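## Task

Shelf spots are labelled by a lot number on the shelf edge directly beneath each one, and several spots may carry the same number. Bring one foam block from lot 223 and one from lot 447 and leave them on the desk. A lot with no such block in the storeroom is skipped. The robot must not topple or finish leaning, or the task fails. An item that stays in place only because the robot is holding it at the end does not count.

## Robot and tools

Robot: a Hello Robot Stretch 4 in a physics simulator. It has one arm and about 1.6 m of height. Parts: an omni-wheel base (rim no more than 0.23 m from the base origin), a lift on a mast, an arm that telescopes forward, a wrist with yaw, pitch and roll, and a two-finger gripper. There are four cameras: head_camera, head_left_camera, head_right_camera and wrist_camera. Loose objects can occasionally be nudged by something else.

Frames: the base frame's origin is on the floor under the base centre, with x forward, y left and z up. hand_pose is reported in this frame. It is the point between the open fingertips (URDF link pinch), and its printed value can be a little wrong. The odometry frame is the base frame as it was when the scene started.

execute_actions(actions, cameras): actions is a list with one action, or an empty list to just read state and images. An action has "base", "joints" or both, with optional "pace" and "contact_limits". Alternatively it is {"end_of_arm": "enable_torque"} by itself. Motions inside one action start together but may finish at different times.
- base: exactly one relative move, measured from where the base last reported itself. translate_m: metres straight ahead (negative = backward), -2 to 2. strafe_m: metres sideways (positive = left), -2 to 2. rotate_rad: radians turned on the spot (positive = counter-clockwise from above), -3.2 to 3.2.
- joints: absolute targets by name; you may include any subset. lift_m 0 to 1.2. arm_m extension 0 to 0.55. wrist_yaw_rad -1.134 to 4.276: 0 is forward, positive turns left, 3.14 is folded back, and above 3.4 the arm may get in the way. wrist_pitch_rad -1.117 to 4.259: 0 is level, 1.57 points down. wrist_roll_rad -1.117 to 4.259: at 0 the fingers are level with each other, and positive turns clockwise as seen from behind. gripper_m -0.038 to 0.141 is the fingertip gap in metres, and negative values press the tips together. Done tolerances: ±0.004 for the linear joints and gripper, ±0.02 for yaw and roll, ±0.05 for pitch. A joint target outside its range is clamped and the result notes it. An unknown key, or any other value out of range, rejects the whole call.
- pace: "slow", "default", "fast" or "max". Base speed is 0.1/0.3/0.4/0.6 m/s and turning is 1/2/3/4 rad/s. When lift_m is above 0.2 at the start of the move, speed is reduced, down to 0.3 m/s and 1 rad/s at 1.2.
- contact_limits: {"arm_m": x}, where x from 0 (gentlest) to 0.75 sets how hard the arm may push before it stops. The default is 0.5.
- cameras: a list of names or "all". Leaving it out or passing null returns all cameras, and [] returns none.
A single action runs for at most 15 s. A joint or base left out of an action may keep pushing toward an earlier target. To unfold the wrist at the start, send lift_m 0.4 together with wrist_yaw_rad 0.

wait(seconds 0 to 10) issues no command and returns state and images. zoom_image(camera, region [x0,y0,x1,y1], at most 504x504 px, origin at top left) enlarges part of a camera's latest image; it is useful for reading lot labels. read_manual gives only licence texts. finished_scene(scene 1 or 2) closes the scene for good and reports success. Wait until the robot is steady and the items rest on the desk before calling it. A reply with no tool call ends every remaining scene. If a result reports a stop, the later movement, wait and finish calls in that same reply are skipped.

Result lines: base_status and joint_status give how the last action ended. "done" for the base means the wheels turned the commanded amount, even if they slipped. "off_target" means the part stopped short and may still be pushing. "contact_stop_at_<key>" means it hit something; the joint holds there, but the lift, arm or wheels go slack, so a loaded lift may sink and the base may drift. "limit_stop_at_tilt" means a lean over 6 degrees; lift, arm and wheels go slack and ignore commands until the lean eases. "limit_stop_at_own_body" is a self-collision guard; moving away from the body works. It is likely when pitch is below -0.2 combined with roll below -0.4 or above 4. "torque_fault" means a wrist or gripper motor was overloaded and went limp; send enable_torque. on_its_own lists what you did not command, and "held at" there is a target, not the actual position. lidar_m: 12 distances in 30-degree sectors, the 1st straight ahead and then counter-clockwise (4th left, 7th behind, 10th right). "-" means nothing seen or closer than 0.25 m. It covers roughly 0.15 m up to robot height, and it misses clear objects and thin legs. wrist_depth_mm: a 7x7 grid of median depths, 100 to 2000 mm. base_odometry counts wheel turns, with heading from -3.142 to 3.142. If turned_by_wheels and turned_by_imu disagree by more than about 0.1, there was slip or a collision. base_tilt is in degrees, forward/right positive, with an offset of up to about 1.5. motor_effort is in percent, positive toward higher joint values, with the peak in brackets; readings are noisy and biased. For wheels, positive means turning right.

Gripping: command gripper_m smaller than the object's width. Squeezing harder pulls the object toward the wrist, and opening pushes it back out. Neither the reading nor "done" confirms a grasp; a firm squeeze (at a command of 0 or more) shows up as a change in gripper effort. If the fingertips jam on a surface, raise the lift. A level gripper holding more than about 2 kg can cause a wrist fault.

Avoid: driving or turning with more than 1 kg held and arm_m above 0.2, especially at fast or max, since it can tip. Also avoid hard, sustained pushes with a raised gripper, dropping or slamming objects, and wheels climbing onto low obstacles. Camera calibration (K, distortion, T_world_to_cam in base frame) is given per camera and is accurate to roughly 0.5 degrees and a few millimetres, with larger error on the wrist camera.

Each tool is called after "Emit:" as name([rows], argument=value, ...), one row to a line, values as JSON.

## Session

Emit:
execute_actions(actions=[])

Scene clock: 0.00 s.
base_odometry: x=+0.000 y=+0.000 heading=+0.000 (m, m, rad; odometry frame)
turned_by_wheels: +0.000 (rad since the last result)
turned_by_imu: +0.000 (rad since the last result)
base_tilt: forward=-0.1 right=-0.5 (deg)
lidar_m: 0.57 0.60 0.77 1.65 1.68 0.97 0.85 0.85 1.09 2.55 0.99 0.64
base_status: not commanded
joint_positions: lift_m=+0.215 arm_m=+0.000 wrist_yaw_rad=+3.203 wrist_pitch_rad=-0.016 wrist_roll_rad=-0.004 gripper_m=+0.057
joint_status: not commanded
motor_effort: lift_m=+18 arm_m=+0 wrist_yaw_rad=-2 wrist_pitch_rad=-8 wrist_roll_rad=-1 gripper_m=-4 wheel_0=+0 wheel_1=+0 wheel_2=+0 (%)
hand_pose: x=-0.1228 y=+0.0697 z=+0.3978 quat_wxyz=(-0.030, +0.008, -0.002, +1.000) (m; base frame)
wrist_depth_mm: - 133 134 1808 1808 1921 1921 / - 110 135 1308 1756 1863 1863 / - 119 148 1756 1808 1863 1983 / 137 136 1430 1808 1863 1863 1983 / 1661 1708 1397 1756 1808 1921 1863 / 229 1255 201 1205 200 1281 1229 / 226 878 946 - 946 866 917
pictures: head_camera, head_left_camera, head_right_camera, wrist_camera
camera_calibration (this result's frames):
wrist_camera: T_world_to_cam=[[-0.021371, 0.999603, 0.0183417, -0.0893482], [0.0203403, 0.0187768, -0.999617, 0.448786], [-0.999565, -0.0209897, -0.0207335, 0.116581], [0, 0, 0, 1]] pos_world=[0.105492, 0.083333, 0.45267]
Images, in order (width x height): head_camera 420x560, head_left_camera 420x672, head_right_camera 420x672, wrist_camera 616x392.

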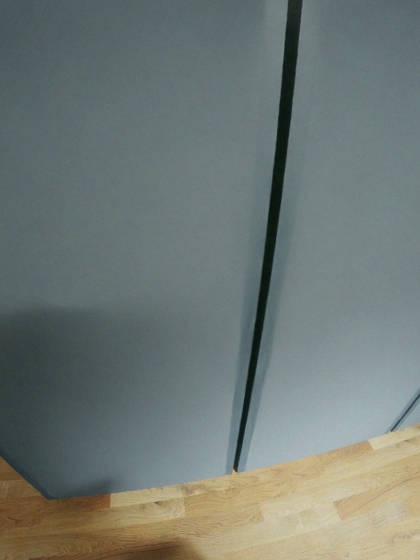

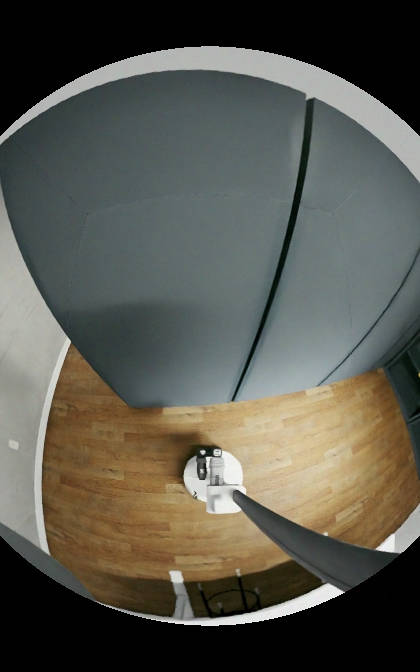

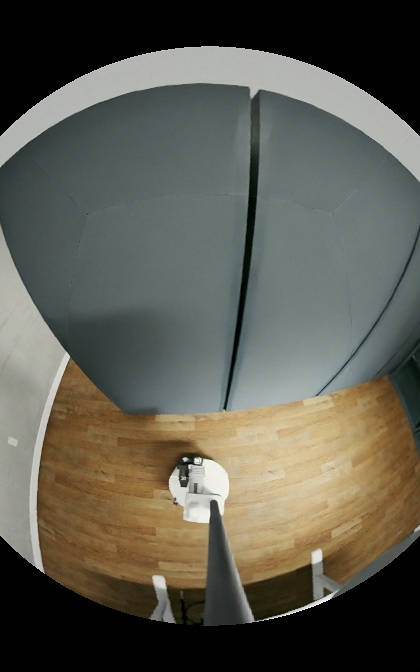

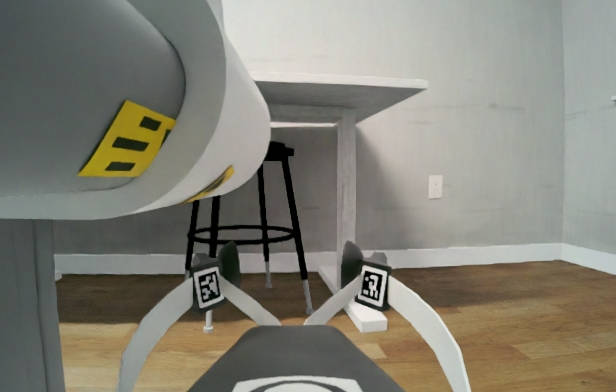

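Emit:
execute_actions([
  {"base":{"rotate_rad":-1.45},"joints":{"lift_m":0.5}},
], cameras=[])

Emit:
execute_actions([
  {"base":{"translate_m":0.8},"joints":{"lift_m":0.6,"wrist_yaw_rad":0,"gripper_m":0.12}},
])

Scene clock: 2.50 s.
base_odometry: x=+0.000 y=+0.000 heading=-1.450 (m, m, rad; odometry frame)
turned_by_wheels: -1.450 (rad since the last result)
turned_by_imu: -1.435 (rad since the last result)
base_tilt: forward=-0.1 right=-0.4 (deg)
lidar_m: 2.44 0.82 0.63 0.58 0.62 0.88 1.66 1.70 0.87 0.84 0.89 1.16
base_status: done
joint_positions: lift_m=+0.500 arm_m=+0.000 wrist_yaw_rad=+3.203 wrist_pitch_rad=-0.016 wrist_roll_rad=-0.004 gripper_m=+0.057
joint_status: all done
motor_effort: lift_m=+24(28) arm_m=+0(0) wrist_yaw_rad=-3(1) wrist_pitch_rad=-6(4) wrist_roll_rad=-1(1) gripper_m=-4(3) wheel_0=+3(8) wheel_1=+2(10) wheel_2=+1(7) (%)
hand_pose: x=-0.1228 y=+0.0697 z=+0.6823 quat_wxyz=(-0.030, +0.008, -0.002, +1.000) (m; base frame)
wrist_depth_mm: - 133 134 1808 1756 1756 1281 / - 111 135 1756 1808 1756 1281 / - 120 149 1808 1808 1808 1281 / 136 136 1863 1808 1863 1808 1281 / 1863 1808 1863 1863 1863 1808 1308 / 229 1863 201 1863 200 1808 788 / 226 1430 1499 - 1537 1397 768
pictures: none
No camera images: the call's "cameras" was empty. Leave "cameras" out to get every camera's image.

Scene clock: 6.63 s.
base_odometry: x=+0.097 y=-0.794 heading=-1.449 (m, m, rad; odometry frame)
turned_by_wheels: +0.000 (rad since the last result)
turned_by_imu: +0.005 (rad since the last result)
base_tilt: forward=+0.0 right=-0.4 (deg)
lidar_m: 1.75 0.85 0.62 0.58 0.61 0.85 2.47 1.28 0.87 0.82 1.70 1.84
base_status: done
joint_positions: lift_m=+0.600 arm_m=+0.000 wrist_yaw_rad=+0.000 wrist_pitch_rad=-0.016 wrist_roll_rad=-0.004 gripper_m=+0.120
joint_status: all done
motor_effort: lift_m=+24(27) arm_m=+0(0) wrist_yaw_rad=-2(8) wrist_pitch_rad=-5(6) wrist_roll_rad=-1(1) gripper_m=+0(3) wheel_0=+2(8) wheel_1=+3(5) wheel_2=+1(9) (%)
hand_pose: x=+0.4589 y=-0.0874 z=+0.7824 quat_wxyz=(+1.000, -0.002, -0.008, +0.000) (m; base frame)
wrist_depth_mm: 1078 1537 1661 1618 1756 1708 1921 / 1098 1537 1983 1983 - 1983 1863 / 1098 1499 1983 - - 1921 1921 / 1118 1576 1983 - - - - / 1118 1464 1921 1756 1756 1863 1983 / 1098 1430 1863 1618 1756 1863 1921 / 1098 1499 1576 - 1661 1576 1661
pictures: head_camera, head_left_camera, head_right_camera, wrist_camera
camera_calibration (this result's frames):
wrist_camera: T_world_to_cam=[[-0.0393526, -0.999057, 0.0183442, -0.0933396], [-0.0214813, -0.0175083, -0.999616, 0.840375], [0.998994, -0.0397316, -0.0207721, -0.216039], [0, 0, 0, 1]] pos_world=[0.230201, -0.0871217, 0.837276]
Images, in order (width x height): head_camera 420x560, head_left_camera 420x672, head_right_camera 420x672, wrist_camera 616x392.

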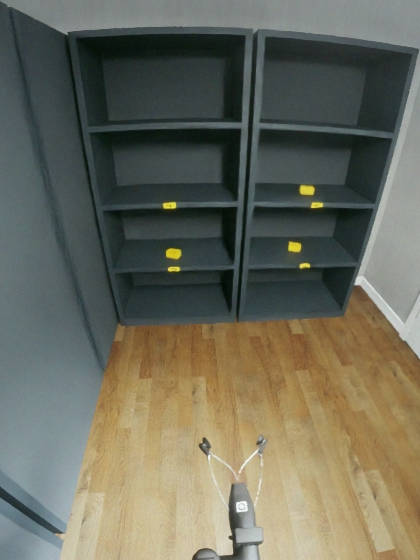

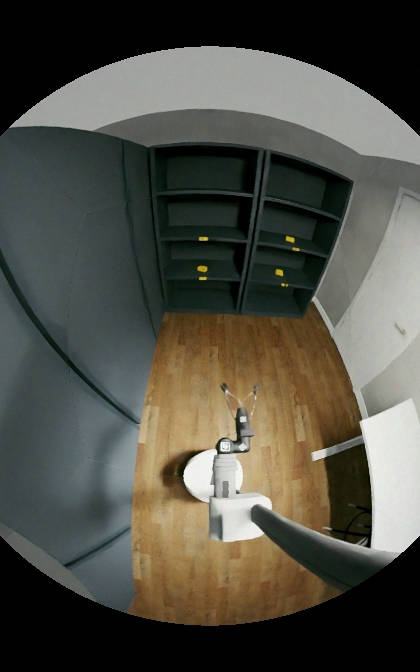

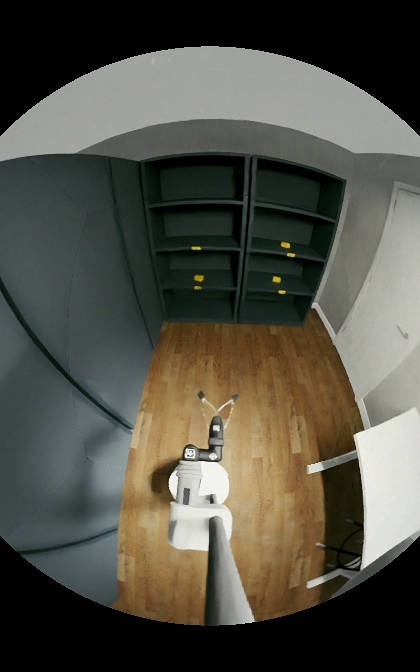

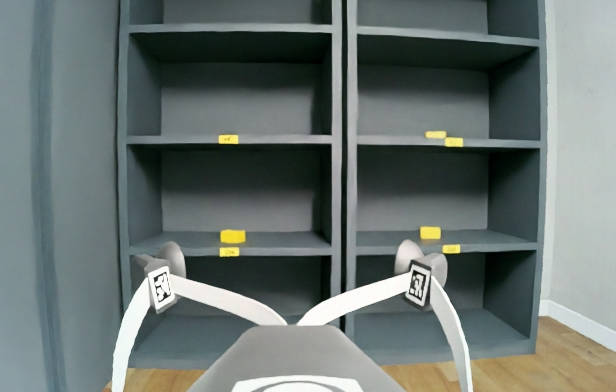

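Emit:
execute_actions([
  {"base":{"translate_m":0.75},"pace":"fast"},
], cameras=["wrist_camera","head_camera"])

Scene clock: 11.10 s.
base_odometry: x=+0.188 y=-1.539 heading=-1.449 (m, m, rad; odometry frame)
turned_by_wheels: +0.000 (rad since the last result)
turned_by_imu: +0.005 (rad since the last result)
base_tilt: forward=-0.1 right=-0.4 (deg)
lidar_m: 0.99 0.85 0.64 0.59 0.64 0.87 3.27 1.19 1.02 1.59 1.43 1.02
base_status: done
joint_positions: lift_m=+0.600 arm_m=+0.000 wrist_yaw_rad=+0.000 wrist_pitch_rad=-0.016 wrist_roll_rad=-0.004 gripper_m=+0.120
joint_status: not commanded
motor_effort: lift_m=+24(23) arm_m=+0(0) wrist_yaw_rad=-2(3) wrist_pitch_rad=-5(6) wrist_roll_rad=-1(0) gripper_m=+0(1) wheel_0=+0(8) wheel_1=+1(7) wheel_2=+2(13) (%)
hand_pose: x=+0.4589 y=-0.0874 z=+0.7824 quat_wxyz=(+1.000, -0.002, -0.008, +0.000) (m; base frame)
wrist_depth_mm: 991 1205 1205 1229 854 1255 1281 / 931 1205 1229 1229 809 1281 1281 / 946 1229 1255 1255 842 1281 1255 / 1008 1229 1229 1255 854 1308 1336 / 1008 1229 1255 1281 878 1308 1308 / 878 820 820 854 831 917 976 / 991 1281 1281 - 854 1366 1366
pictures: head_camera, wrist_camera
camera_calibration (this result's frames):
wrist_camera: T_world_to_cam=[[-0.0394642, -0.999053, 0.0183441, -0.0933206], [-0.0214833, -0.0175058, -0.999616, 0.840375], [0.99899, -0.0398431, -0.0207721, -0.216039], [0, 0, 0, 1]] pos_world=[0.230192, -0.0871284, 0.837276]
Images, in order (width x height): head_camera 420x560, wrist_camera 616x392.

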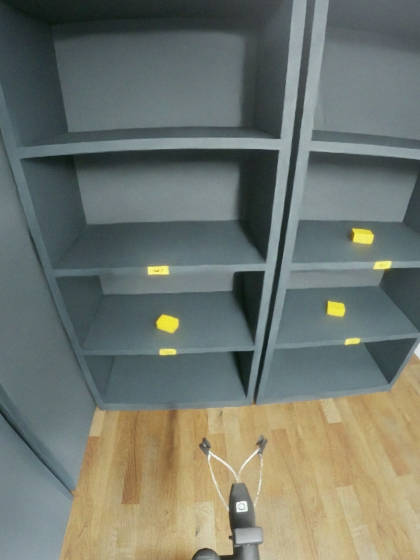

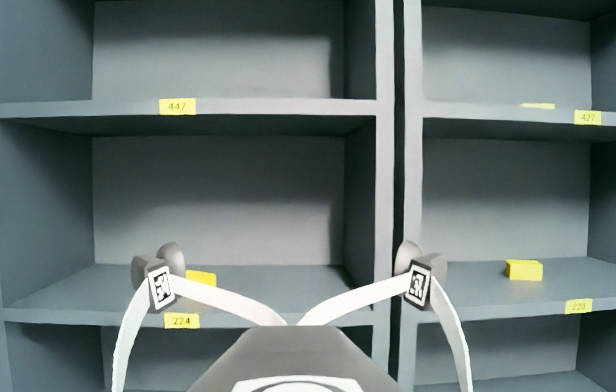

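Emit:
zoom_image(camera="wrist_camera", region=[456, 230, 616, 330])

Region (456, 230, 616, 330) of wrist_camera's 616x392 image, scaled by 3.150; it fills the top 315 rows of this view, and the rest is white.

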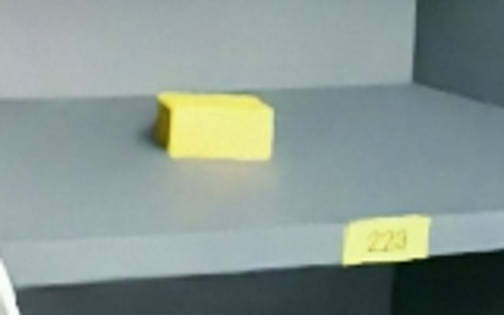

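Emit:
execute_actions([
  {"base":{"strafe_m":-0.63},"joints":{"lift_m":0.46,"gripper_m":0.141,"arm_m":0.2}},
], cameras=["wrist_camera","head_camera"])

Scene clock: 15.13 s.
base_odometry: x=-0.437 y=-1.615 heading=-1.449 (m, m, rad; odometry frame)
turned_by_wheels: +0.000 (rad since the last result)
turned_by_imu: +0.000 (rad since the last result)
base_tilt: forward=+0.0 right=-0.5 (deg)
lidar_m: 0.99 1.04 1.29 1.22 1.28 1.79 0.90 0.59 0.77 0.92 1.04 1.05
base_status: done
joint_positions: lift_m=+0.460 arm_m=+0.199 wrist_yaw_rad=+0.000 wrist_pitch_rad=-0.016 wrist_roll_rad=-0.004 gripper_m=+0.141
joint_status: all done
motor_effort: lift_m=+15(24) arm_m=+8(8) wrist_yaw_rad=-3(1) wrist_pitch_rad=-6(7) wrist_roll_rad=+0(1) gripper_m=-1(1) wheel_0=+0(9) wheel_1=-1(10) wheel_2=+1(3) (%)
hand_pose: x=+0.6579 y=-0.0874 z=+0.6432 quat_wxyz=(+1.000, -0.002, -0.008, +0.000) (m; base frame)
wrist_depth_mm: 574 661 707 707 699 676 640 / 580 809 1025 1042 1060 866 668 / 585 831 1042 1060 1060 946 676 / 591 820 1060 1060 1078 931 699 / 597 654 768 778 778 768 661 / 597 640 1042 609 1098 820 668 / 603 798 1060 - 1118 917 676
pictures: head_camera, wrist_camera
camera_calibration (this result's frames):
wrist_camera: T_world_to_cam=[[-0.0394194, -0.999054, 0.0183447, -0.0829306], [-0.021497, -0.0175068, -0.999616, 0.705457], [0.998991, -0.0397986, -0.0207865, -0.4177], [0, 0, 0, 1]] pos_world=[0.429175, -0.0871257, 0.698024]
Images, in order (width x height): head_camera 420x560, wrist_camera 616x392.

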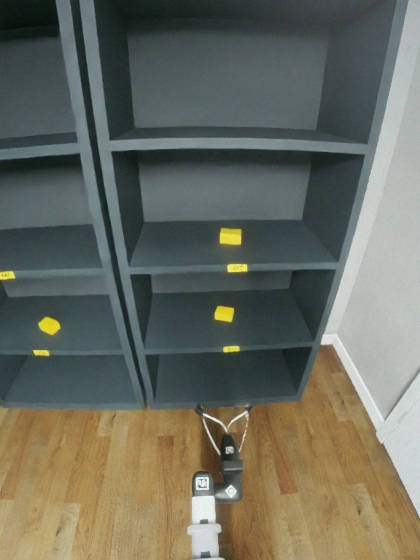

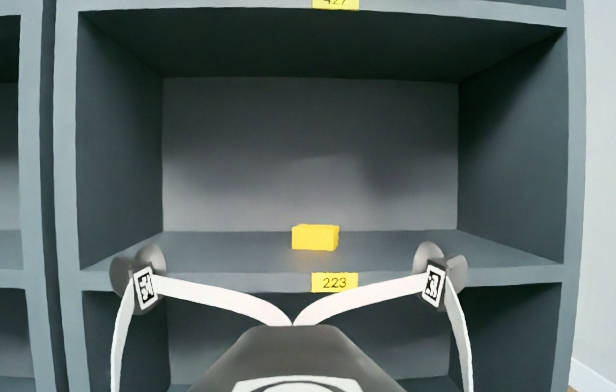

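Emit:
execute_actions([
  {"base":{"strafe_m":-0.052},"joints":{"lift_m":0.425}},
], cameras=[])

Emit:
execute_actions([
  {"base":{"translate_m":0.25},"joints":{"arm_m":0.35}},
], cameras=["wrist_camera"])

Scene clock: 16.60 s.
base_odometry: x=-0.488 y=-1.621 heading=-1.449 (m, m, rad; odometry frame)
turned_by_wheels: +0.000 (rad since the last result)
turned_by_imu: +0.000 (rad since the last result)
base_tilt: forward=+0.0 right=-0.5 (deg)
lidar_m: 0.99 1.05 1.33 1.28 1.34 1.86 0.69 0.55 0.79 0.89 0.97 1.03
base_status: done
joint_positions: lift_m=+0.425 arm_m=+0.199 wrist_yaw_rad=+0.000 wrist_pitch_rad=-0.016 wrist_roll_rad=-0.004 gripper_m=+0.141
joint_status: all done
motor_effort: lift_m=+14(17) arm_m=+8(8) wrist_yaw_rad=-2(2) wrist_pitch_rad=-6(5) wrist_roll_rad=+0(1) gripper_m=+1(1) wheel_0=+1(8) wheel_1=-1(9) wheel_2=+1(1) (%)
hand_pose: x=+0.6579 y=-0.0874 z=+0.6082 quat_wxyz=(+1.000, -0.002, -0.008, +0.000) (m; base frame)
wrist_depth_mm: 597 759 809 798 788 741 627 / 609 931 1025 1042 1060 820 627 / 609 946 1042 1042 1078 842 654 / 621 960 1042 1060 1078 842 661 / 591 603 707 715 707 699 1078 / 621 798 1060 1078 1098 778 891 / 621 917 1078 - 1118 820 866
pictures: none
No camera images: the call's "cameras" was empty. Leave "cameras" out to get every camera's image.

Scene clock: 18.90 s.
base_odometry: x=-0.458 y=-1.870 heading=-1.448 (m, m, rad; odometry frame)
turned_by_wheels: +0.000 (rad since the last result)
turned_by_imu: +0.002 (rad since the last result)
base_tilt: forward=+0.0 right=-0.4 (deg)
lidar_m: 0.74 0.79 1.09 1.25 1.36 1.85 0.82 0.84 0.93 0.92 0.96 0.77
base_status: done
joint_positions: lift_m=+0.425 arm_m=+0.349 wrist_yaw_rad=+0.000 wrist_pitch_rad=-0.016 wrist_roll_rad=-0.004 gripper_m=+0.141
joint_status: all done
motor_effort: lift_m=+15(15) arm_m=+8(10) wrist_yaw_rad=-3(0) wrist_pitch_rad=-7(7) wrist_roll_rad=-1(1) gripper_m=+1(0) wheel_0=+1(7) wheel_1=+3(6) wheel_2=+2(8) (%)
hand_pose: x=+0.8079 y=-0.0874 z=+0.6082 quat_wxyz=(+1.000, -0.002, -0.008, +0.000) (m; base frame)
wrist_depth_mm: 597 634 647 654 661 668 591 / 603 634 647 654 668 676 597 / 609 647 647 661 668 676 603 / 615 647 647 668 676 676 609 / 549 580 603 410 609 603 559 / 329 293 298 298 298 317 336 / 245 236 255 - 257 239 -
pictures: wrist_camera
camera_calibration (this result's frames):
wrist_camera: T_world_to_cam=[[-0.0395049, -0.999051, 0.018343, -0.0763291], [-0.0214525, -0.0175051, -0.999617, 0.673658], [0.998989, -0.0398833, -0.0207406, -0.568322], [0, 0, 0, 1]] pos_world=[0.579184, -0.0871307, 0.663012]
Images, in order (width x height): wrist_camera 616x392.

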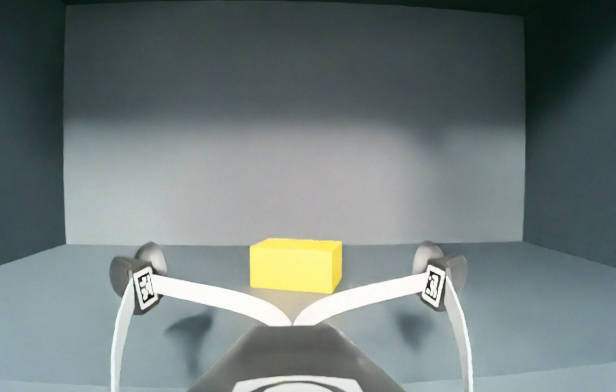

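Emit:
execute_actions([
  {"joints":{"arm_m":0.525}},
], cameras=["wrist_camera"])

Emit:
execute_actions([
  {"joints":{"gripper_m":0.04}},
], cameras=["wrist_camera"])

Emit:
execute_actions([
  {"joints":{"lift_m":0.46}},
], cameras=[])

Emit:
execute_actions([
  {"joints":{"arm_m":0},"base":{"translate_m":-0.3}},
])

Scene clock: 21.07 s.
base_odometry: x=-0.458 y=-1.870 heading=-1.448 (m, m, rad; odometry frame)
turned_by_wheels: +0.000 (rad since the last result)
turned_by_imu: +0.001 (rad since the last result)
base_tilt: forward=+0.0 right=-0.4 (deg)
lidar_m: 0.73 0.77 1.09 1.27 1.33 1.84 0.82 0.82 0.97 0.91 0.98 0.79
base_status: not commanded
joint_positions: lift_m=+0.425 arm_m=+0.524 wrist_yaw_rad=+0.000 wrist_pitch_rad=-0.016 wrist_roll_rad=-0.004 gripper_m=+0.141
joint_status: all done
motor_effort: lift_m=+15(15) arm_m=+8(11) wrist_yaw_rad=-3(3) wrist_pitch_rad=-6(7) wrist_roll_rad=+0(1) gripper_m=-1(1) wheel_0=+1(1) wheel_1=+3(3) wheel_2=+2(2) (%)
hand_pose: x=+0.9829 y=-0.0874 z=+0.6082 quat_wxyz=(+1.000, -0.002, -0.008, +0.000) (m; base frame)
wrist_depth_mm: 455 466 469 477 484 488 496 / 462 473 477 480 488 492 496 / 466 473 484 484 488 496 508 / 466 477 484 488 496 504 504 / 473 473 484 492 496 508 508 / 327 291 241 219 231 315 334 / 244 236 247 - 241 239 -
pictures: wrist_camera
camera_calibration (this result's frames):
wrist_camera: T_world_to_cam=[[-0.0394697, -0.999052, 0.0183426, -0.0694405], [-0.0214492, -0.0175055, -0.999617, 0.677409], [0.998991, -0.039848, -0.0207379, -0.743134], [0, 0, 0, 1]] pos_world=[0.754172, -0.0871287, 0.663012]
Images, in order (width x height): wrist_camera 616x392.

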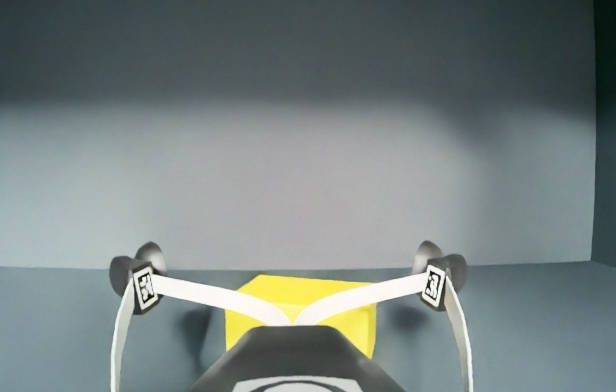

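Scene clock: 23.07 s.
base_odometry: x=-0.458 y=-1.870 heading=-1.448 (m, m, rad; odometry frame)
turned_by_wheels: +0.000 (rad since the last result)
turned_by_imu: +0.001 (rad since the last result)
base_tilt: forward=+0.0 right=-0.5 (deg)
lidar_m: 0.75 0.77 1.12 1.28 1.35 1.86 0.81 0.83 0.93 0.91 0.98 0.79
base_status: not commanded
joint_positions: lift_m=+0.425 arm_m=+0.524 wrist_yaw_rad=+0.000 wrist_pitch_rad=-0.016 wrist_roll_rad=-0.004 gripper_m=+0.040
joint_status: all done
motor_effort: lift_m=+15(15) arm_m=+8(8) wrist_yaw_rad=-3(2) wrist_pitch_rad=-6(5) wrist_roll_rad=+0(0) gripper_m=-2(2) wheel_0=+1(1) wheel_1=+3(3) wheel_2=+2(2) (%)
hand_pose: x=+0.9829 y=-0.0874 z=+0.6082 quat_wxyz=(+1.000, -0.002, -0.008, +0.000) (m; base frame)
wrist_depth_mm: 459 462 466 480 480 492 496 / 462 473 477 484 484 492 504 / 466 473 480 484 492 500 504 / 469 473 484 488 496 504 508 / 473 480 484 488 500 504 508 / 329 338 215 220 197 342 334 / 243 233 248 - 240 236 -
pictures: wrist_camera
camera_calibration (this result's frames):
wrist_camera: T_world_to_cam=[[-0.0394698, -0.999052, 0.0183426, -0.0694404], [-0.0214494, -0.0175056, -0.999617, 0.677409], [0.998991, -0.0398481, -0.0207381, -0.743133], [0, 0, 0, 1]] pos_world=[0.754172, -0.0871287, 0.663012]
Images, in order (width x height): wrist_camera 616x392.

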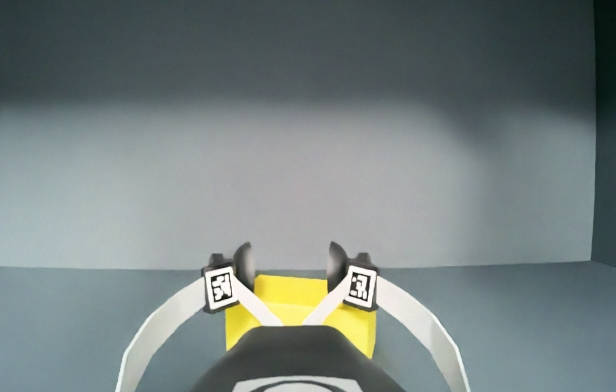

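Scene clock: 24.03 s.
base_odometry: x=-0.458 y=-1.870 heading=-1.448 (m, m, rad; odometry frame)
turned_by_wheels: +0.000 (rad since the last result)
turned_by_imu: +0.000 (rad since the last result)
base_tilt: forward=-0.1 right=-0.5 (deg)
lidar_m: 0.76 0.80 1.06 1.28 1.34 1.82 0.79 0.81 0.92 0.92 0.95 0.79
base_status: not commanded
joint_positions: lift_m=+0.460 arm_m=+0.524 wrist_yaw_rad=+0.000 wrist_pitch_rad=-0.016 wrist_roll_rad=-0.004 gripper_m=+0.040
joint_status: all done
motor_effort: lift_m=+25(28) arm_m=+8(8) wrist_yaw_rad=-1(2) wrist_pitch_rad=-6(6) wrist_roll_rad=+0(1) gripper_m=-6(3) wheel_0=+1(1) wheel_1=+3(3) wheel_2=+2(2) (%)
hand_pose: x=+0.9829 y=-0.0874 z=+0.6423 quat_wxyz=(+1.000, -0.002, -0.008, +0.000) (m; base frame)
wrist_depth_mm: 455 462 469 477 484 492 496 / 462 466 477 480 484 492 500 / 466 473 480 480 492 496 504 / 466 477 480 492 496 504 508 / 469 484 484 488 500 508 512 / 421 430 215 410 197 439 427 / 312 296 327 - 307 301 315
pictures: none
No camera images: the call's "cameras" was empty. Leave "cameras" out to get every camera's image.

Scene clock: 26.63 s.
base_odometry: x=-0.494 y=-1.572 heading=-1.449 (m, m, rad; odometry frame)
turned_by_wheels: +0.000 (rad since the last result)
turned_by_imu: +0.000 (rad since the last result)
base_tilt: forward=+0.0 right=-0.5 (deg)
lidar_m: 1.06 1.10 1.34 1.27 1.35 1.86 0.71 0.51 0.69 0.89 0.99 1.09
base_status: done
joint_positions: lift_m=+0.460 arm_m=+0.001 wrist_yaw_rad=+0.000 wrist_pitch_rad=-0.016 wrist_roll_rad=-0.004 gripper_m=+0.040
joint_status: all done
motor_effort: lift_m=+24(24) arm_m=-8(8) wrist_yaw_rad=-2(4) wrist_pitch_rad=-6(6) wrist_roll_rad=-1(1) gripper_m=-3(4) wheel_0=-1(6) wheel_1=-3(5) wheel_2=+0(9) (%)
hand_pose: x=+0.4608 y=-0.0875 z=+0.6423 quat_wxyz=(+1.000, -0.002, -0.008, +0.000) (m; base frame)
wrist_depth_mm: 798 854 1255 1281 1281 1025 1182 / 931 878 1118 1138 1118 1042 1205 / 1229 946 1281 1308 1308 1042 1182 / 1255 946 1308 1308 1308 1042 1205 / 878 878 917 931 917 1060 1182 / 1281 854 215 1336 197 1042 1229 / 1205 842 1281 - 1229 1281 1160
pictures: head_camera, head_left_camera, head_right_camera, wrist_camera
camera_calibration (this result's frames):
wrist_camera: T_world_to_cam=[[-0.0397422, -0.999041, 0.0183493, -0.0906299], [-0.0216214, -0.0174997, -0.999613, 0.700451], [0.998976, -0.0401236, -0.0209052, -0.220812], [0, 0, 0, 1]] pos_world=[0.232129, -0.0871451, 0.697227]
Images, in order (width x height): head_camera 420x560, head_left_camera 420x672, head_right_camera 420x672, wrist_camera 616x392.

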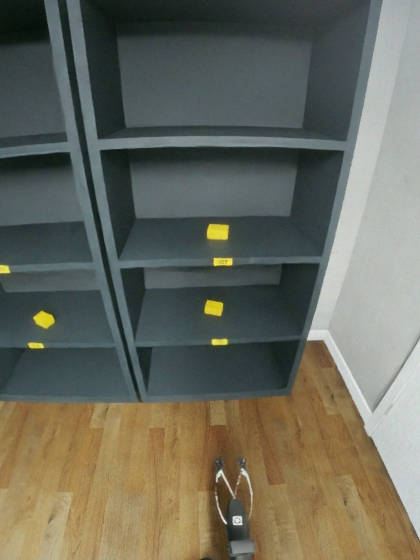

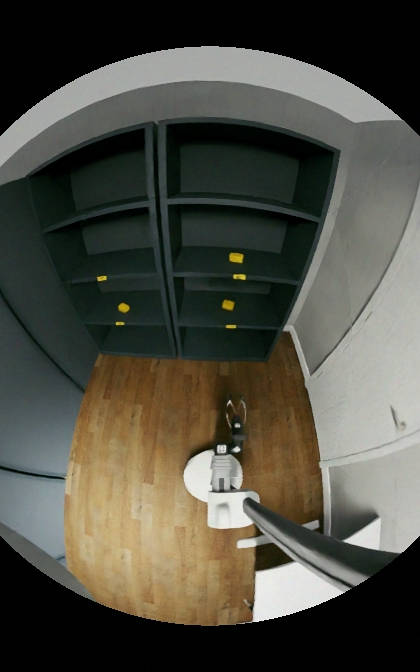

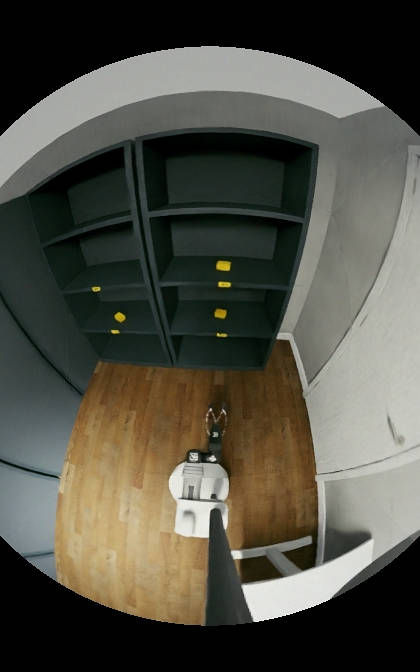

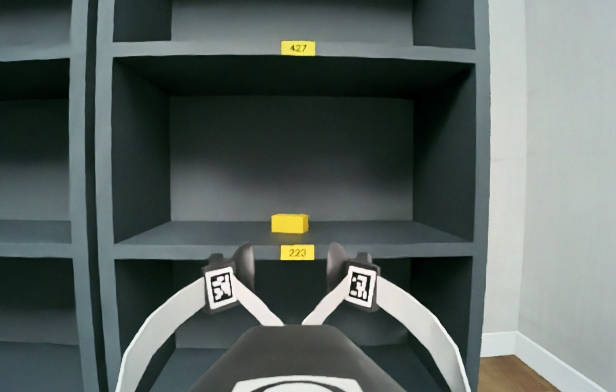

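Emit:
execute_actions([
  {"base":{"translate_m":0.3},"joints":{"arm_m":0.3,"lift_m":0.4,"gripper_m":0.141}},
], cameras=["wrist_camera"])

Scene clock: 29.37 s.
base_odometry: x=-0.458 y=-1.870 heading=-1.448 (m, m, rad; odometry frame)
turned_by_wheels: +0.000 (rad since the last result)
turned_by_imu: +0.003 (rad since the last result)
base_tilt: forward=+0.0 right=-0.4 (deg)
lidar_m: 0.74 0.80 1.08 1.27 1.35 1.85 0.81 0.82 0.97 0.90 0.97 0.77
base_status: done
joint_positions: lift_m=+0.400 arm_m=+0.299 wrist_yaw_rad=+0.000 wrist_pitch_rad=-0.016 wrist_roll_rad=-0.004 gripper_m=+0.141
joint_status: all done
motor_effort: lift_m=+15(24) arm_m=+8(9) wrist_yaw_rad=-1(1) wrist_pitch_rad=-8(7) wrist_roll_rad=-1(0) gripper_m=+1(4) wheel_0=+1(6) wheel_1=+4(5) wheel_2=+1(9) (%)
hand_pose: x=+0.7579 y=-0.0874 z=+0.5832 quat_wxyz=(+1.000, -0.002, -0.008, +0.000) (m; base frame)
wrist_depth_mm: 597 676 691 691 707 715 597 / 603 676 699 699 715 715 597 / 615 691 699 715 715 732 609 / 615 699 707 715 723 732 609 / 455 469 477 442 484 477 469 / 263 255 258 260 265 272 274 / 254 258 260 - 270 750 574
pictures: wrist_camera
camera_calibration (this result's frames):
wrist_camera: T_world_to_cam=[[-0.0394271, -0.999054, 0.0183423, -0.0778813], [-0.0214379, -0.0175066, -0.999617, 0.647577], [0.998992, -0.0398052, -0.0207274, -0.51891], [0, 0, 0, 1]] pos_world=[0.529199, -0.0871261, 0.638002]
Images, in order (width x height): wrist_camera 616x392.

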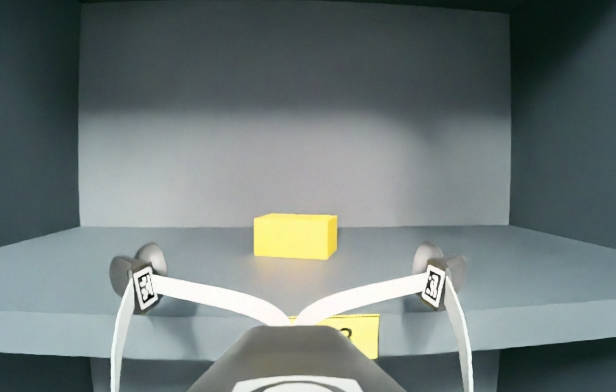

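Emit:
execute_actions([
  {"joints":{"arm_m":0.515,"lift_m":0.404}},
], cameras=["wrist_camera"])

Emit:
execute_actions([
  {"joints":{"gripper_m":0.04}},
], cameras=["wrist_camera"])

Scene clock: 31.50 s.
base_odometry: x=-0.458 y=-1.870 heading=-1.449 (m, m, rad; odometry frame)
turned_by_wheels: -0.001 (rad since the last result)
turned_by_imu: +0.017 (rad since the last result)
base_tilt: forward=-0.1 right=-0.5 (deg)
lidar_m: 0.75 0.80 1.12 1.27 1.34 1.85 0.79 0.81 0.94 0.92 0.98 0.77
base_status: not commanded
joint_positions: lift_m=+0.404 arm_m=+0.493 wrist_yaw_rad=+0.000 wrist_pitch_rad=-0.019 wrist_roll_rad=-0.004 gripper_m=+0.141
joint_status: arm_m contact_stop (moved +0.194 of +0.216); the others done
on_its_own: arm_m is slack since a contact_stop (your +0.515 is given up)
motor_effort: lift_m=+19(25) arm_m=+0(31) wrist_yaw_rad=-1(70) wrist_pitch_rad=+5(38) wrist_roll_rad=-1(5) gripper_m=-1(2) wheel_0=-3(8) wheel_1=+1(8) wheel_2=+0(14) (%)
hand_pose: x=+0.9522 y=-0.0874 z=+0.5878 quat_wxyz=(+1.000, -0.002, -0.010, +0.000) (m; base frame)
wrist_depth_mm: 496 500 504 508 517 521 521 / 496 504 508 512 517 517 525 / 500 504 512 512 521 521 525 / 504 508 512 521 525 525 535 / 496 508 512 300 459 517 508 / 282 250 254 254 250 271 286 / 209 202 218 - 220 204 -
pictures: wrist_camera
camera_calibration (this result's frames):
wrist_camera: T_world_to_cam=[[-0.0394574, -0.999059, 0.0180178, -0.0700775], [-0.0178258, -0.0173252, -0.999691, 0.652981], [0.999062, -0.0397664, -0.0171254, -0.715085], [0, 0, 0, 1]] pos_world=[0.723289, -0.0871348, 0.641795]
Images, in order (width x height): wrist_camera 616x392.

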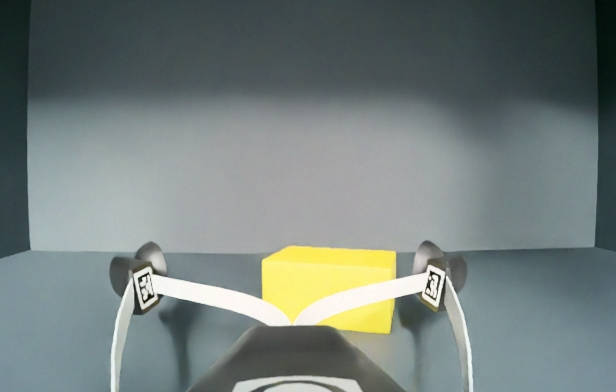

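not run: a stop came earlier in this reply.

Emit:
execute_actions([
  {"joints":{"arm_m":0.44}},
], cameras=[])

Emit:
execute_actions([
  {"base":{"strafe_m":-0.022},"joints":{"lift_m":0.445,"wrist_pitch_rad":0.15}},
], cameras=["wrist_camera"])

Scene clock: 32.87 s.
base_odometry: x=-0.458 y=-1.870 heading=-1.449 (m, m, rad; odometry frame)
turned_by_wheels: +0.000 (rad since the last result)
turned_by_imu: +0.001 (rad since the last result)
base_tilt: forward=+0.0 right=-0.5 (deg)
lidar_m: 0.75 0.79 1.11 1.25 1.34 1.88 0.81 0.82 0.93 0.92 0.99 0.77
base_status: not commanded
joint_positions: lift_m=+0.404 arm_m=+0.441 wrist_yaw_rad=+0.000 wrist_pitch_rad=-0.016 wrist_roll_rad=-0.004 gripper_m=+0.141
joint_status: all done
motor_effort: lift_m=+18(18) arm_m=-8(8) wrist_yaw_rad=-2(5) wrist_pitch_rad=-4(6) wrist_roll_rad=-2(1) gripper_m=+0(1) wheel_0=-3(3) wheel_1=+1(1) wheel_2=+1(1) (%)
hand_pose: x=+0.9008 y=-0.0874 z=+0.5867 quat_wxyz=(+1.000, -0.002, -0.008, +0.000) (m; base frame)
wrist_depth_mm: 535 544 554 554 564 569 569 / 544 544 559 559 569 574 574 / 544 554 564 569 569 580 585 / 554 559 564 569 574 585 591 / 469 484 496 319 436 492 484 / 271 242 245 246 245 260 277 / 202 196 211 - 211 198 -
pictures: none
No camera images: the call's "cameras" was empty. Leave "cameras" out to get every camera's image.

Scene clock: 33.90 s.
base_odometry: x=-0.480 y=-1.872 heading=-1.449 (m, m, rad; odometry frame)
turned_by_wheels: +0.000 (rad since the last result)
turned_by_imu: +0.000 (rad since the last result)
base_tilt: forward=+0.0 right=-0.4 (deg)
lidar_m: 0.75 0.79 1.11 1.29 1.36 1.87 0.82 0.81 0.91 0.90 0.98 0.80
base_status: done
joint_positions: lift_m=+0.445 arm_m=+0.441 wrist_yaw_rad=+0.000 wrist_pitch_rad=+0.152 wrist_roll_rad=-0.004 gripper_m=+0.141
joint_status: all done
motor_effort: lift_m=+25(26) arm_m=-8(9) wrist_yaw_rad=-3(9) wrist_pitch_rad=-3(31) wrist_roll_rad=-1(1) gripper_m=+1(0) wheel_0=+1(9) wheel_1=-2(10) wheel_2=+2(3) (%)
hand_pose: x=+0.8976 y=-0.0873 z=+0.5791 quat_wxyz=(+0.997, -0.002, +0.076, +0.000) (m; base frame)
wrist_depth_mm: 504 512 521 525 525 530 539 / 521 530 535 535 544 549 549 / 539 544 549 554 559 564 574 / 544 554 564 569 580 580 564 / 342 351 329 309 362 362 362 / 245 226 229 230 231 242 252 / 198 194 206 - 207 197 -
pictures: wrist_camera
camera_calibration (this result's frames):
wrist_camera: T_world_to_cam=[[-0.03563, -0.999062, 0.0246265, -0.0792957], [-0.188047, -0.0174996, -0.982004, 0.78586], [0.981514, -0.0396197, -0.187247, -0.546361], [0, 0, 0, 1]] pos_world=[0.681214, -0.0871157, 0.671366]
Images, in order (width x height): wrist_camera 616x392.

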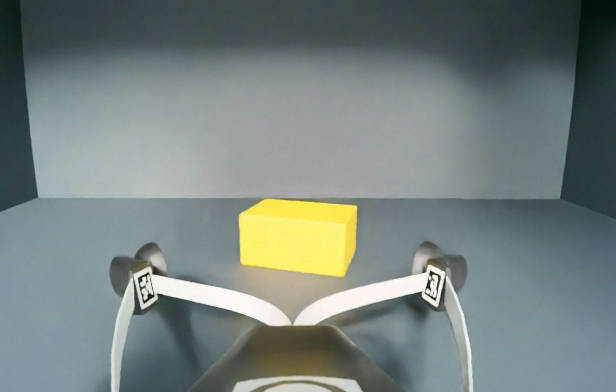

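Emit:
execute_actions([
  {"joints":{"lift_m":0.455}},
], cameras=[])

Emit:
execute_actions([
  {"joints":{"arm_m":0.535},"pace":"slow","contact_limits":{"arm_m":0.25}},
], cameras=["wrist_camera"])

Scene clock: 35.07 s.
base_odometry: x=-0.480 y=-1.872 heading=-1.449 (m, m, rad; odometry frame)
turned_by_wheels: +0.000 (rad since the last result)
turned_by_imu: +0.000 (rad since the last result)
base_tilt: forward=+0.0 right=-0.5 (deg)
lidar_m: 0.74 0.81 1.14 1.28 1.35 1.91 0.80 0.83 0.90 0.90 0.95 0.79
base_status: not commanded
joint_positions: lift_m=+0.455 arm_m=+0.441 wrist_yaw_rad=+0.000 wrist_pitch_rad=+0.152 wrist_roll_rad=-0.004 gripper_m=+0.141
joint_status: all done
motor_effort: lift_m=+25(27) arm_m=-8(8) wrist_yaw_rad=-1(3) wrist_pitch_rad=-5(3) wrist_roll_rad=-1(1) gripper_m=+0(1) wheel_0=+1(1) wheel_1=-2(2) wheel_2=+2(1) (%)
hand_pose: x=+0.8976 y=-0.0873 z=+0.5891 quat_wxyz=(+0.997, -0.002, +0.076, +0.000) (m; base frame)
wrist_depth_mm: 508 512 517 525 530 535 535 / 525 525 539 535 544 549 549 / 539 549 549 559 564 569 569 / 549 554 559 569 574 580 574 / 368 375 353 314 389 387 387 / 262 243 246 249 248 260 272 / 213 208 220 - 224 212 -
pictures: none
No camera images: the call's "cameras" was empty. Leave "cameras" out to get every camera's image.

Scene clock: 37.30 s.
base_odometry: x=-0.480 y=-1.872 heading=-1.449 (m, m, rad; odometry frame)
turned_by_wheels: +0.000 (rad since the last result)
turned_by_imu: +0.001 (rad since the last result)
base_tilt: forward=+0.0 right=-0.5 (deg)
lidar_m: 0.75 0.79 1.12 1.29 1.37 1.91 0.81 0.82 0.92 0.90 0.96 0.80
base_status: not commanded
joint_positions: lift_m=+0.455 arm_m=+0.533 wrist_yaw_rad=+0.000 wrist_pitch_rad=+0.152 wrist_roll_rad=-0.004 gripper_m=+0.141
joint_status: all done
motor_effort: lift_m=+24(24) arm_m=+8(8) wrist_yaw_rad=+0(3) wrist_pitch_rad=-5(4) wrist_roll_rad=-1(1) gripper_m=-1(1) wheel_0=+1(1) wheel_1=-2(2) wheel_2=+2(2) (%)
contact_limits: arm_m 0.25
hand_pose: x=+0.9896 y=-0.0874 z=+0.5891 quat_wxyz=(+0.997, -0.002, +0.076, +0.000) (m; base frame)
wrist_depth_mm: 424 427 433 433 442 445 449 / 439 439 449 449 455 459 462 / 452 455 462 466 473 473 477 / 466 469 480 477 484 488 492 / 368 375 384 264 359 387 384 / 263 243 235 213 223 260 271 / 213 208 220 - 222 212 -
pictures: wrist_camera
camera_calibration (this result's frames):
wrist_camera: T_world_to_cam=[[-0.0357997, -0.999055, 0.0246306, -0.0761467], [-0.188162, -0.0174672, -0.981983, 0.81308], [0.981485, -0.0397892, -0.187359, -0.634721], [0, 0, 0, 1]] pos_world=[0.773233, -0.0871275, 0.681385]
Images, in order (width x height): wrist_camera 616x392.

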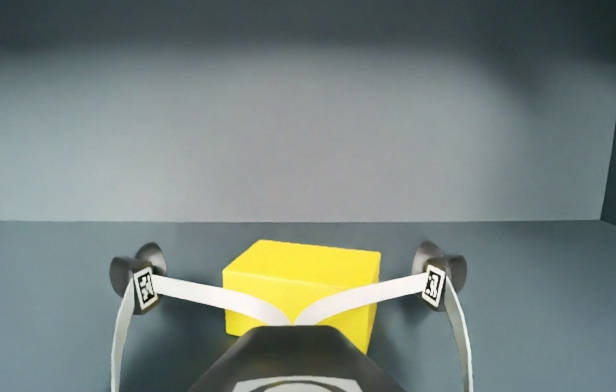

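Emit:
execute_actions([
  {"joints":{"lift_m":0.448}},
], cameras=[])

Emit:
execute_actions([
  {"joints":{"gripper_m":0.04}},
], cameras=["wrist_camera"])

Scene clock: 38.33 s.
base_odometry: x=-0.480 y=-1.872 heading=-1.449 (m, m, rad; odometry frame)
turned_by_wheels: +0.000 (rad since the last result)
turned_by_imu: +0.000 (rad since the last result)
base_tilt: forward=+0.0 right=-0.4 (deg)
lidar_m: 0.75 0.80 1.11 1.30 1.36 1.91 0.80 0.84 0.93 0.89 0.95 0.78
base_status: not commanded
joint_positions: lift_m=+0.448 arm_m=+0.533 wrist_yaw_rad=+0.000 wrist_pitch_rad=+0.152 wrist_roll_rad=-0.004 gripper_m=+0.141
joint_status: all done
motor_effort: lift_m=+14(23) arm_m=+8(8) wrist_yaw_rad=+0(2) wrist_pitch_rad=-5(5) wrist_roll_rad=-2(1) gripper_m=-1(0) wheel_0=+1(1) wheel_1=-2(2) wheel_2=+2(2) (%)
hand_pose: x=+0.9896 y=-0.0874 z=+0.5829 quat_wxyz=(+0.997, -0.002, +0.076, +0.000) (m; base frame)
wrist_depth_mm: 424 427 433 436 439 442 449 / 436 439 442 449 455 455 462 / 452 455 459 469 469 473 480 / 466 469 477 480 488 488 492 / 353 357 362 246 345 373 368 / 251 233 234 212 223 248 259 / 203 199 210 - 213 203 -
pictures: none
No camera images: the call's "cameras" was empty. Leave "cameras" out to get every camera's image.

Scene clock: 40.33 s.
base_odometry: x=-0.480 y=-1.872 heading=-1.449 (m, m, rad; odometry frame)
turned_by_wheels: +0.000 (rad since the last result)
turned_by_imu: +0.001 (rad since the last result)
base_tilt: forward=+0.0 right=-0.5 (deg)
lidar_m: 0.74 0.77 1.11 1.29 1.35 1.91 0.81 0.82 0.93 0.89 0.94 0.78
base_status: not commanded
joint_positions: lift_m=+0.448 arm_m=+0.533 wrist_yaw_rad=+0.000 wrist_pitch_rad=+0.152 wrist_roll_rad=-0.004 gripper_m=+0.040
joint_status: all done
motor_effort: lift_m=+14(14) arm_m=+8(8) wrist_yaw_rad=-5(3) wrist_pitch_rad=-6(4) wrist_roll_rad=-2(1) gripper_m=-21(24) wheel_0=+1(1) wheel_1=-2(2) wheel_2=+2(2) (%)
hand_pose: x=+0.9896 y=-0.0874 z=+0.5829 quat_wxyz=(+0.997, -0.002, +0.076, +0.000) (m; base frame)
wrist_depth_mm: 424 427 436 439 442 442 452 / 436 439 445 452 455 459 459 / 449 455 462 462 466 477 477 / 462 473 477 480 484 488 492 / 351 359 242 244 370 370 368 / 251 230 222 208 195 246 259 / 203 198 210 - 213 201 -
pictures: wrist_camera
camera_calibration (this result's frames):
wrist_camera: T_world_to_cam=[[-0.0357939, -0.999055, 0.0246393, -0.0760048], [-0.188396, -0.0174673, -0.981938, 0.807185], [0.981441, -0.0397893, -0.187593, -0.635696], [0, 0, 0, 1]] pos_world=[0.773248, -0.0871275, 0.675226]
Images, in order (width x height): wrist_camera 616x392.

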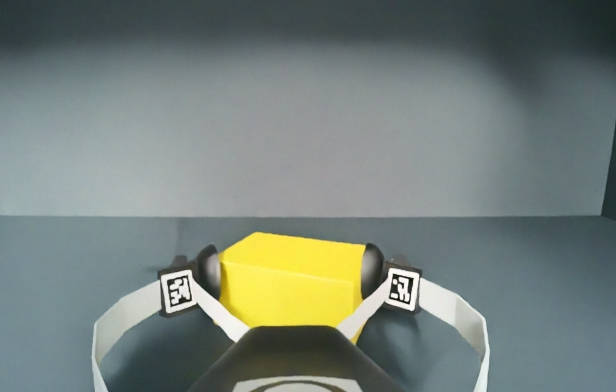

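Gripped.

Emit:
execute_actions([
  {"joints":{"lift_m":0.49}},
], cameras=[])

Emit:
execute_actions([
  {"joints":{"arm_m":0},"base":{"translate_m":-0.3}},
], cameras=["wrist_camera"])

Emit:
execute_actions([
  {"joints":{"lift_m":0.75,"wrist_pitch_rad":-0.02},"base":{"rotate_rad":-1.57}},
])

Scene clock: 41.60 s.
base_odometry: x=-0.480 y=-1.872 heading=-1.449 (m, m, rad; odometry frame)
turned_by_wheels: +0.000 (rad since the last result)
turned_by_imu: +0.000 (rad since the last result)
base_tilt: forward=+0.0 right=-0.5 (deg)
lidar_m: 0.75 0.81 1.12 1.29 1.37 1.90 0.78 0.79 0.93 0.88 0.96 0.79
base_status: not commanded
joint_positions: lift_m=+0.490 arm_m=+0.533 wrist_yaw_rad=+0.000 wrist_pitch_rad=+0.153 wrist_roll_rad=-0.004 gripper_m=+0.040
joint_status: all done
motor_effort: lift_m=+25(24) arm_m=+8(9) wrist_yaw_rad=-2(2) wrist_pitch_rad=-5(7) wrist_roll_rad=-2(1) gripper_m=-21(22) wheel_0=+1(1) wheel_1=-2(2) wheel_2=+2(2) (%)
hand_pose: x=+0.9896 y=-0.0874 z=+0.6239 quat_wxyz=(+0.997, -0.002, +0.076, +0.000) (m; base frame)
wrist_depth_mm: 427 427 430 439 439 449 449 / 436 442 449 449 455 459 459 / 452 452 462 466 473 473 477 / 466 469 477 484 480 488 492 / 459 469 243 243 484 484 480 / 327 300 222 210 195 320 338 / 265 258 274 - 278 263 272
pictures: none
No camera images: the call's "cameras" was empty. Leave "cameras" out to get every camera's image.

Scene clock: 44.23 s.
base_odometry: x=-0.516 y=-1.575 heading=-1.449 (m, m, rad; odometry frame)
turned_by_wheels: +0.000 (rad since the last result)
turned_by_imu: +0.000 (rad since the last result)
base_tilt: forward=+0.0 right=-0.4 (deg)
lidar_m: 1.06 1.13 1.32 1.28 1.37 1.91 0.57 0.50 0.70 0.87 0.96 1.10
base_status: done
joint_positions: lift_m=+0.490 arm_m=+0.001 wrist_yaw_rad=+0.000 wrist_pitch_rad=+0.153 wrist_roll_rad=-0.004 gripper_m=+0.040
joint_status: all done
motor_effort: lift_m=+24(25) arm_m=-8(8) wrist_yaw_rad=-1(3) wrist_pitch_rad=-6(7) wrist_roll_rad=+0(1) gripper_m=-22(21) wheel_0=-3(8) wheel_1=-1(6) wheel_2=+0(8) (%)
hand_pose: x=+0.4575 y=-0.0875 z=+0.6239 quat_wxyz=(+0.997, -0.002, +0.076, +0.000) (m; base frame)
wrist_depth_mm: 1008 931 1182 1182 1138 946 1182 / 1182 931 1255 1255 1229 960 1229 / 1255 946 1281 1281 1308 1060 1182 / 904 878 1078 1042 1078 1042 1182 / 1366 946 243 244 1138 1397 1205 / 1182 891 221 208 195 1229 1205 / 960 946 991 - 1025 1008 1078
pictures: wrist_camera
camera_calibration (this result's frames):
wrist_camera: T_world_to_cam=[[-0.0361358, -0.999043, 0.024662, -0.0960179], [-0.189023, -0.0173998, -0.981819, 0.747426], [0.981308, -0.0401404, -0.188213, -0.10541], [0, 0, 0, 1]] pos_world=[0.241251, -0.0871522, 0.716365]
Images, in order (width x height): wrist_camera 616x392.

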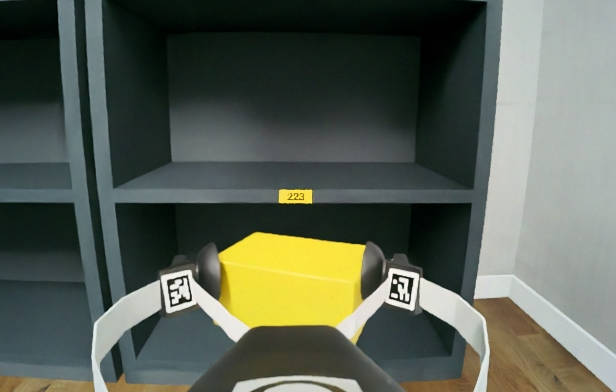

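Scene clock: 46.37 s.
base_odometry: x=-0.516 y=-1.575 heading=-3.019 (m, m, rad; odometry frame)
turned_by_wheels: -1.570 (rad since the last result)
turned_by_imu: -1.554 (rad since the last result)
base_tilt: forward=-0.1 right=-0.5 (deg)
lidar_m: 0.89 0.97 1.09 1.04 1.10 1.35 1.30 1.37 1.89 0.53 0.51 0.73
base_status: done
joint_positions: lift_m=+0.750 arm_m=+0.001 wrist_yaw_rad=+0.000 wrist_pitch_rad=-0.017 wrist_roll_rad=-0.004 gripper_m=+0.040
joint_status: all done
motor_effort: lift_m=+25(25) arm_m=-9(9) wrist_yaw_rad=-1(0) wrist_pitch_rad=-7(13) wrist_roll_rad=+0(2) gripper_m=-20(22) wheel_0=+1(7) wheel_1=+2(11) wheel_2=+1(5) (%)
hand_pose: x=+0.4608 y=-0.0874 z=+0.9327 quat_wxyz=(+1.000, -0.002, -0.008, +0.000) (m; base frame)
wrist_depth_mm: 683 683 683 723 723 741 741 / 683 691 699 723 732 741 750 / 691 699 699 732 741 750 750 / 691 707 707 732 750 759 759 / 707 707 242 244 750 759 768 / 707 707 222 209 195 768 778 / 715 715 723 - 759 768 564
pictures: head_camera, head_left_camera, head_right_camera, wrist_camera
camera_calibration (this result's frames):
wrist_camera: T_world_to_cam=[[-0.039594, -0.99905, 0.0182313, -0.0958664], [-0.0202635, -0.017439, -0.999643, 0.990089], [0.99901, -0.0399493, -0.0195538, -0.216013], [0, 0, 0, 1]] pos_world=[0.232066, -0.0871386, 0.987259]
Images, in order (width x height): head_camera 420x560, head_left_camera 420x672, head_right_camera 420x672, wrist_camera 616x392.

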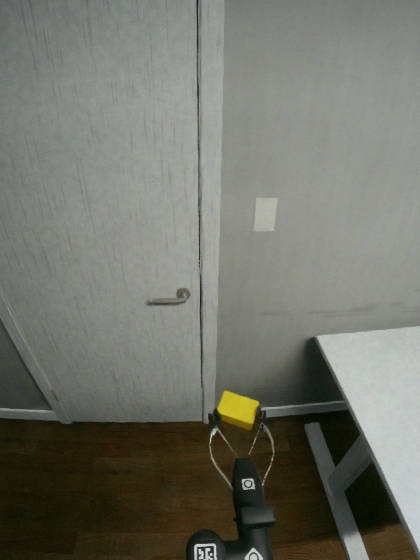

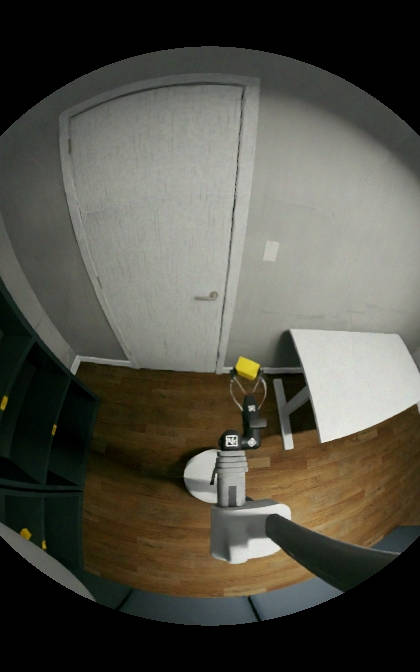

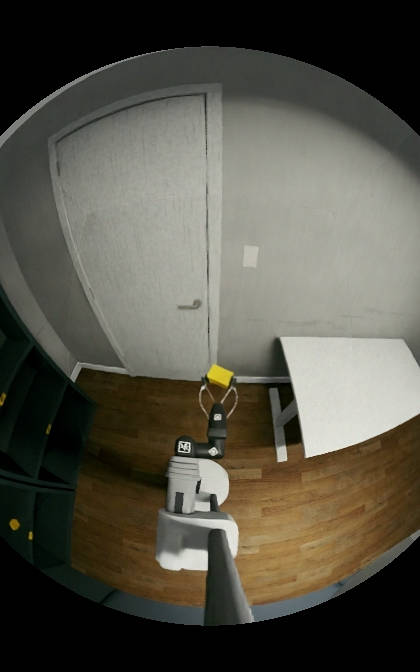

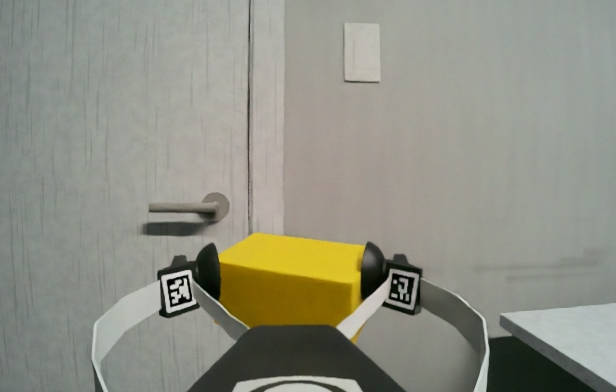

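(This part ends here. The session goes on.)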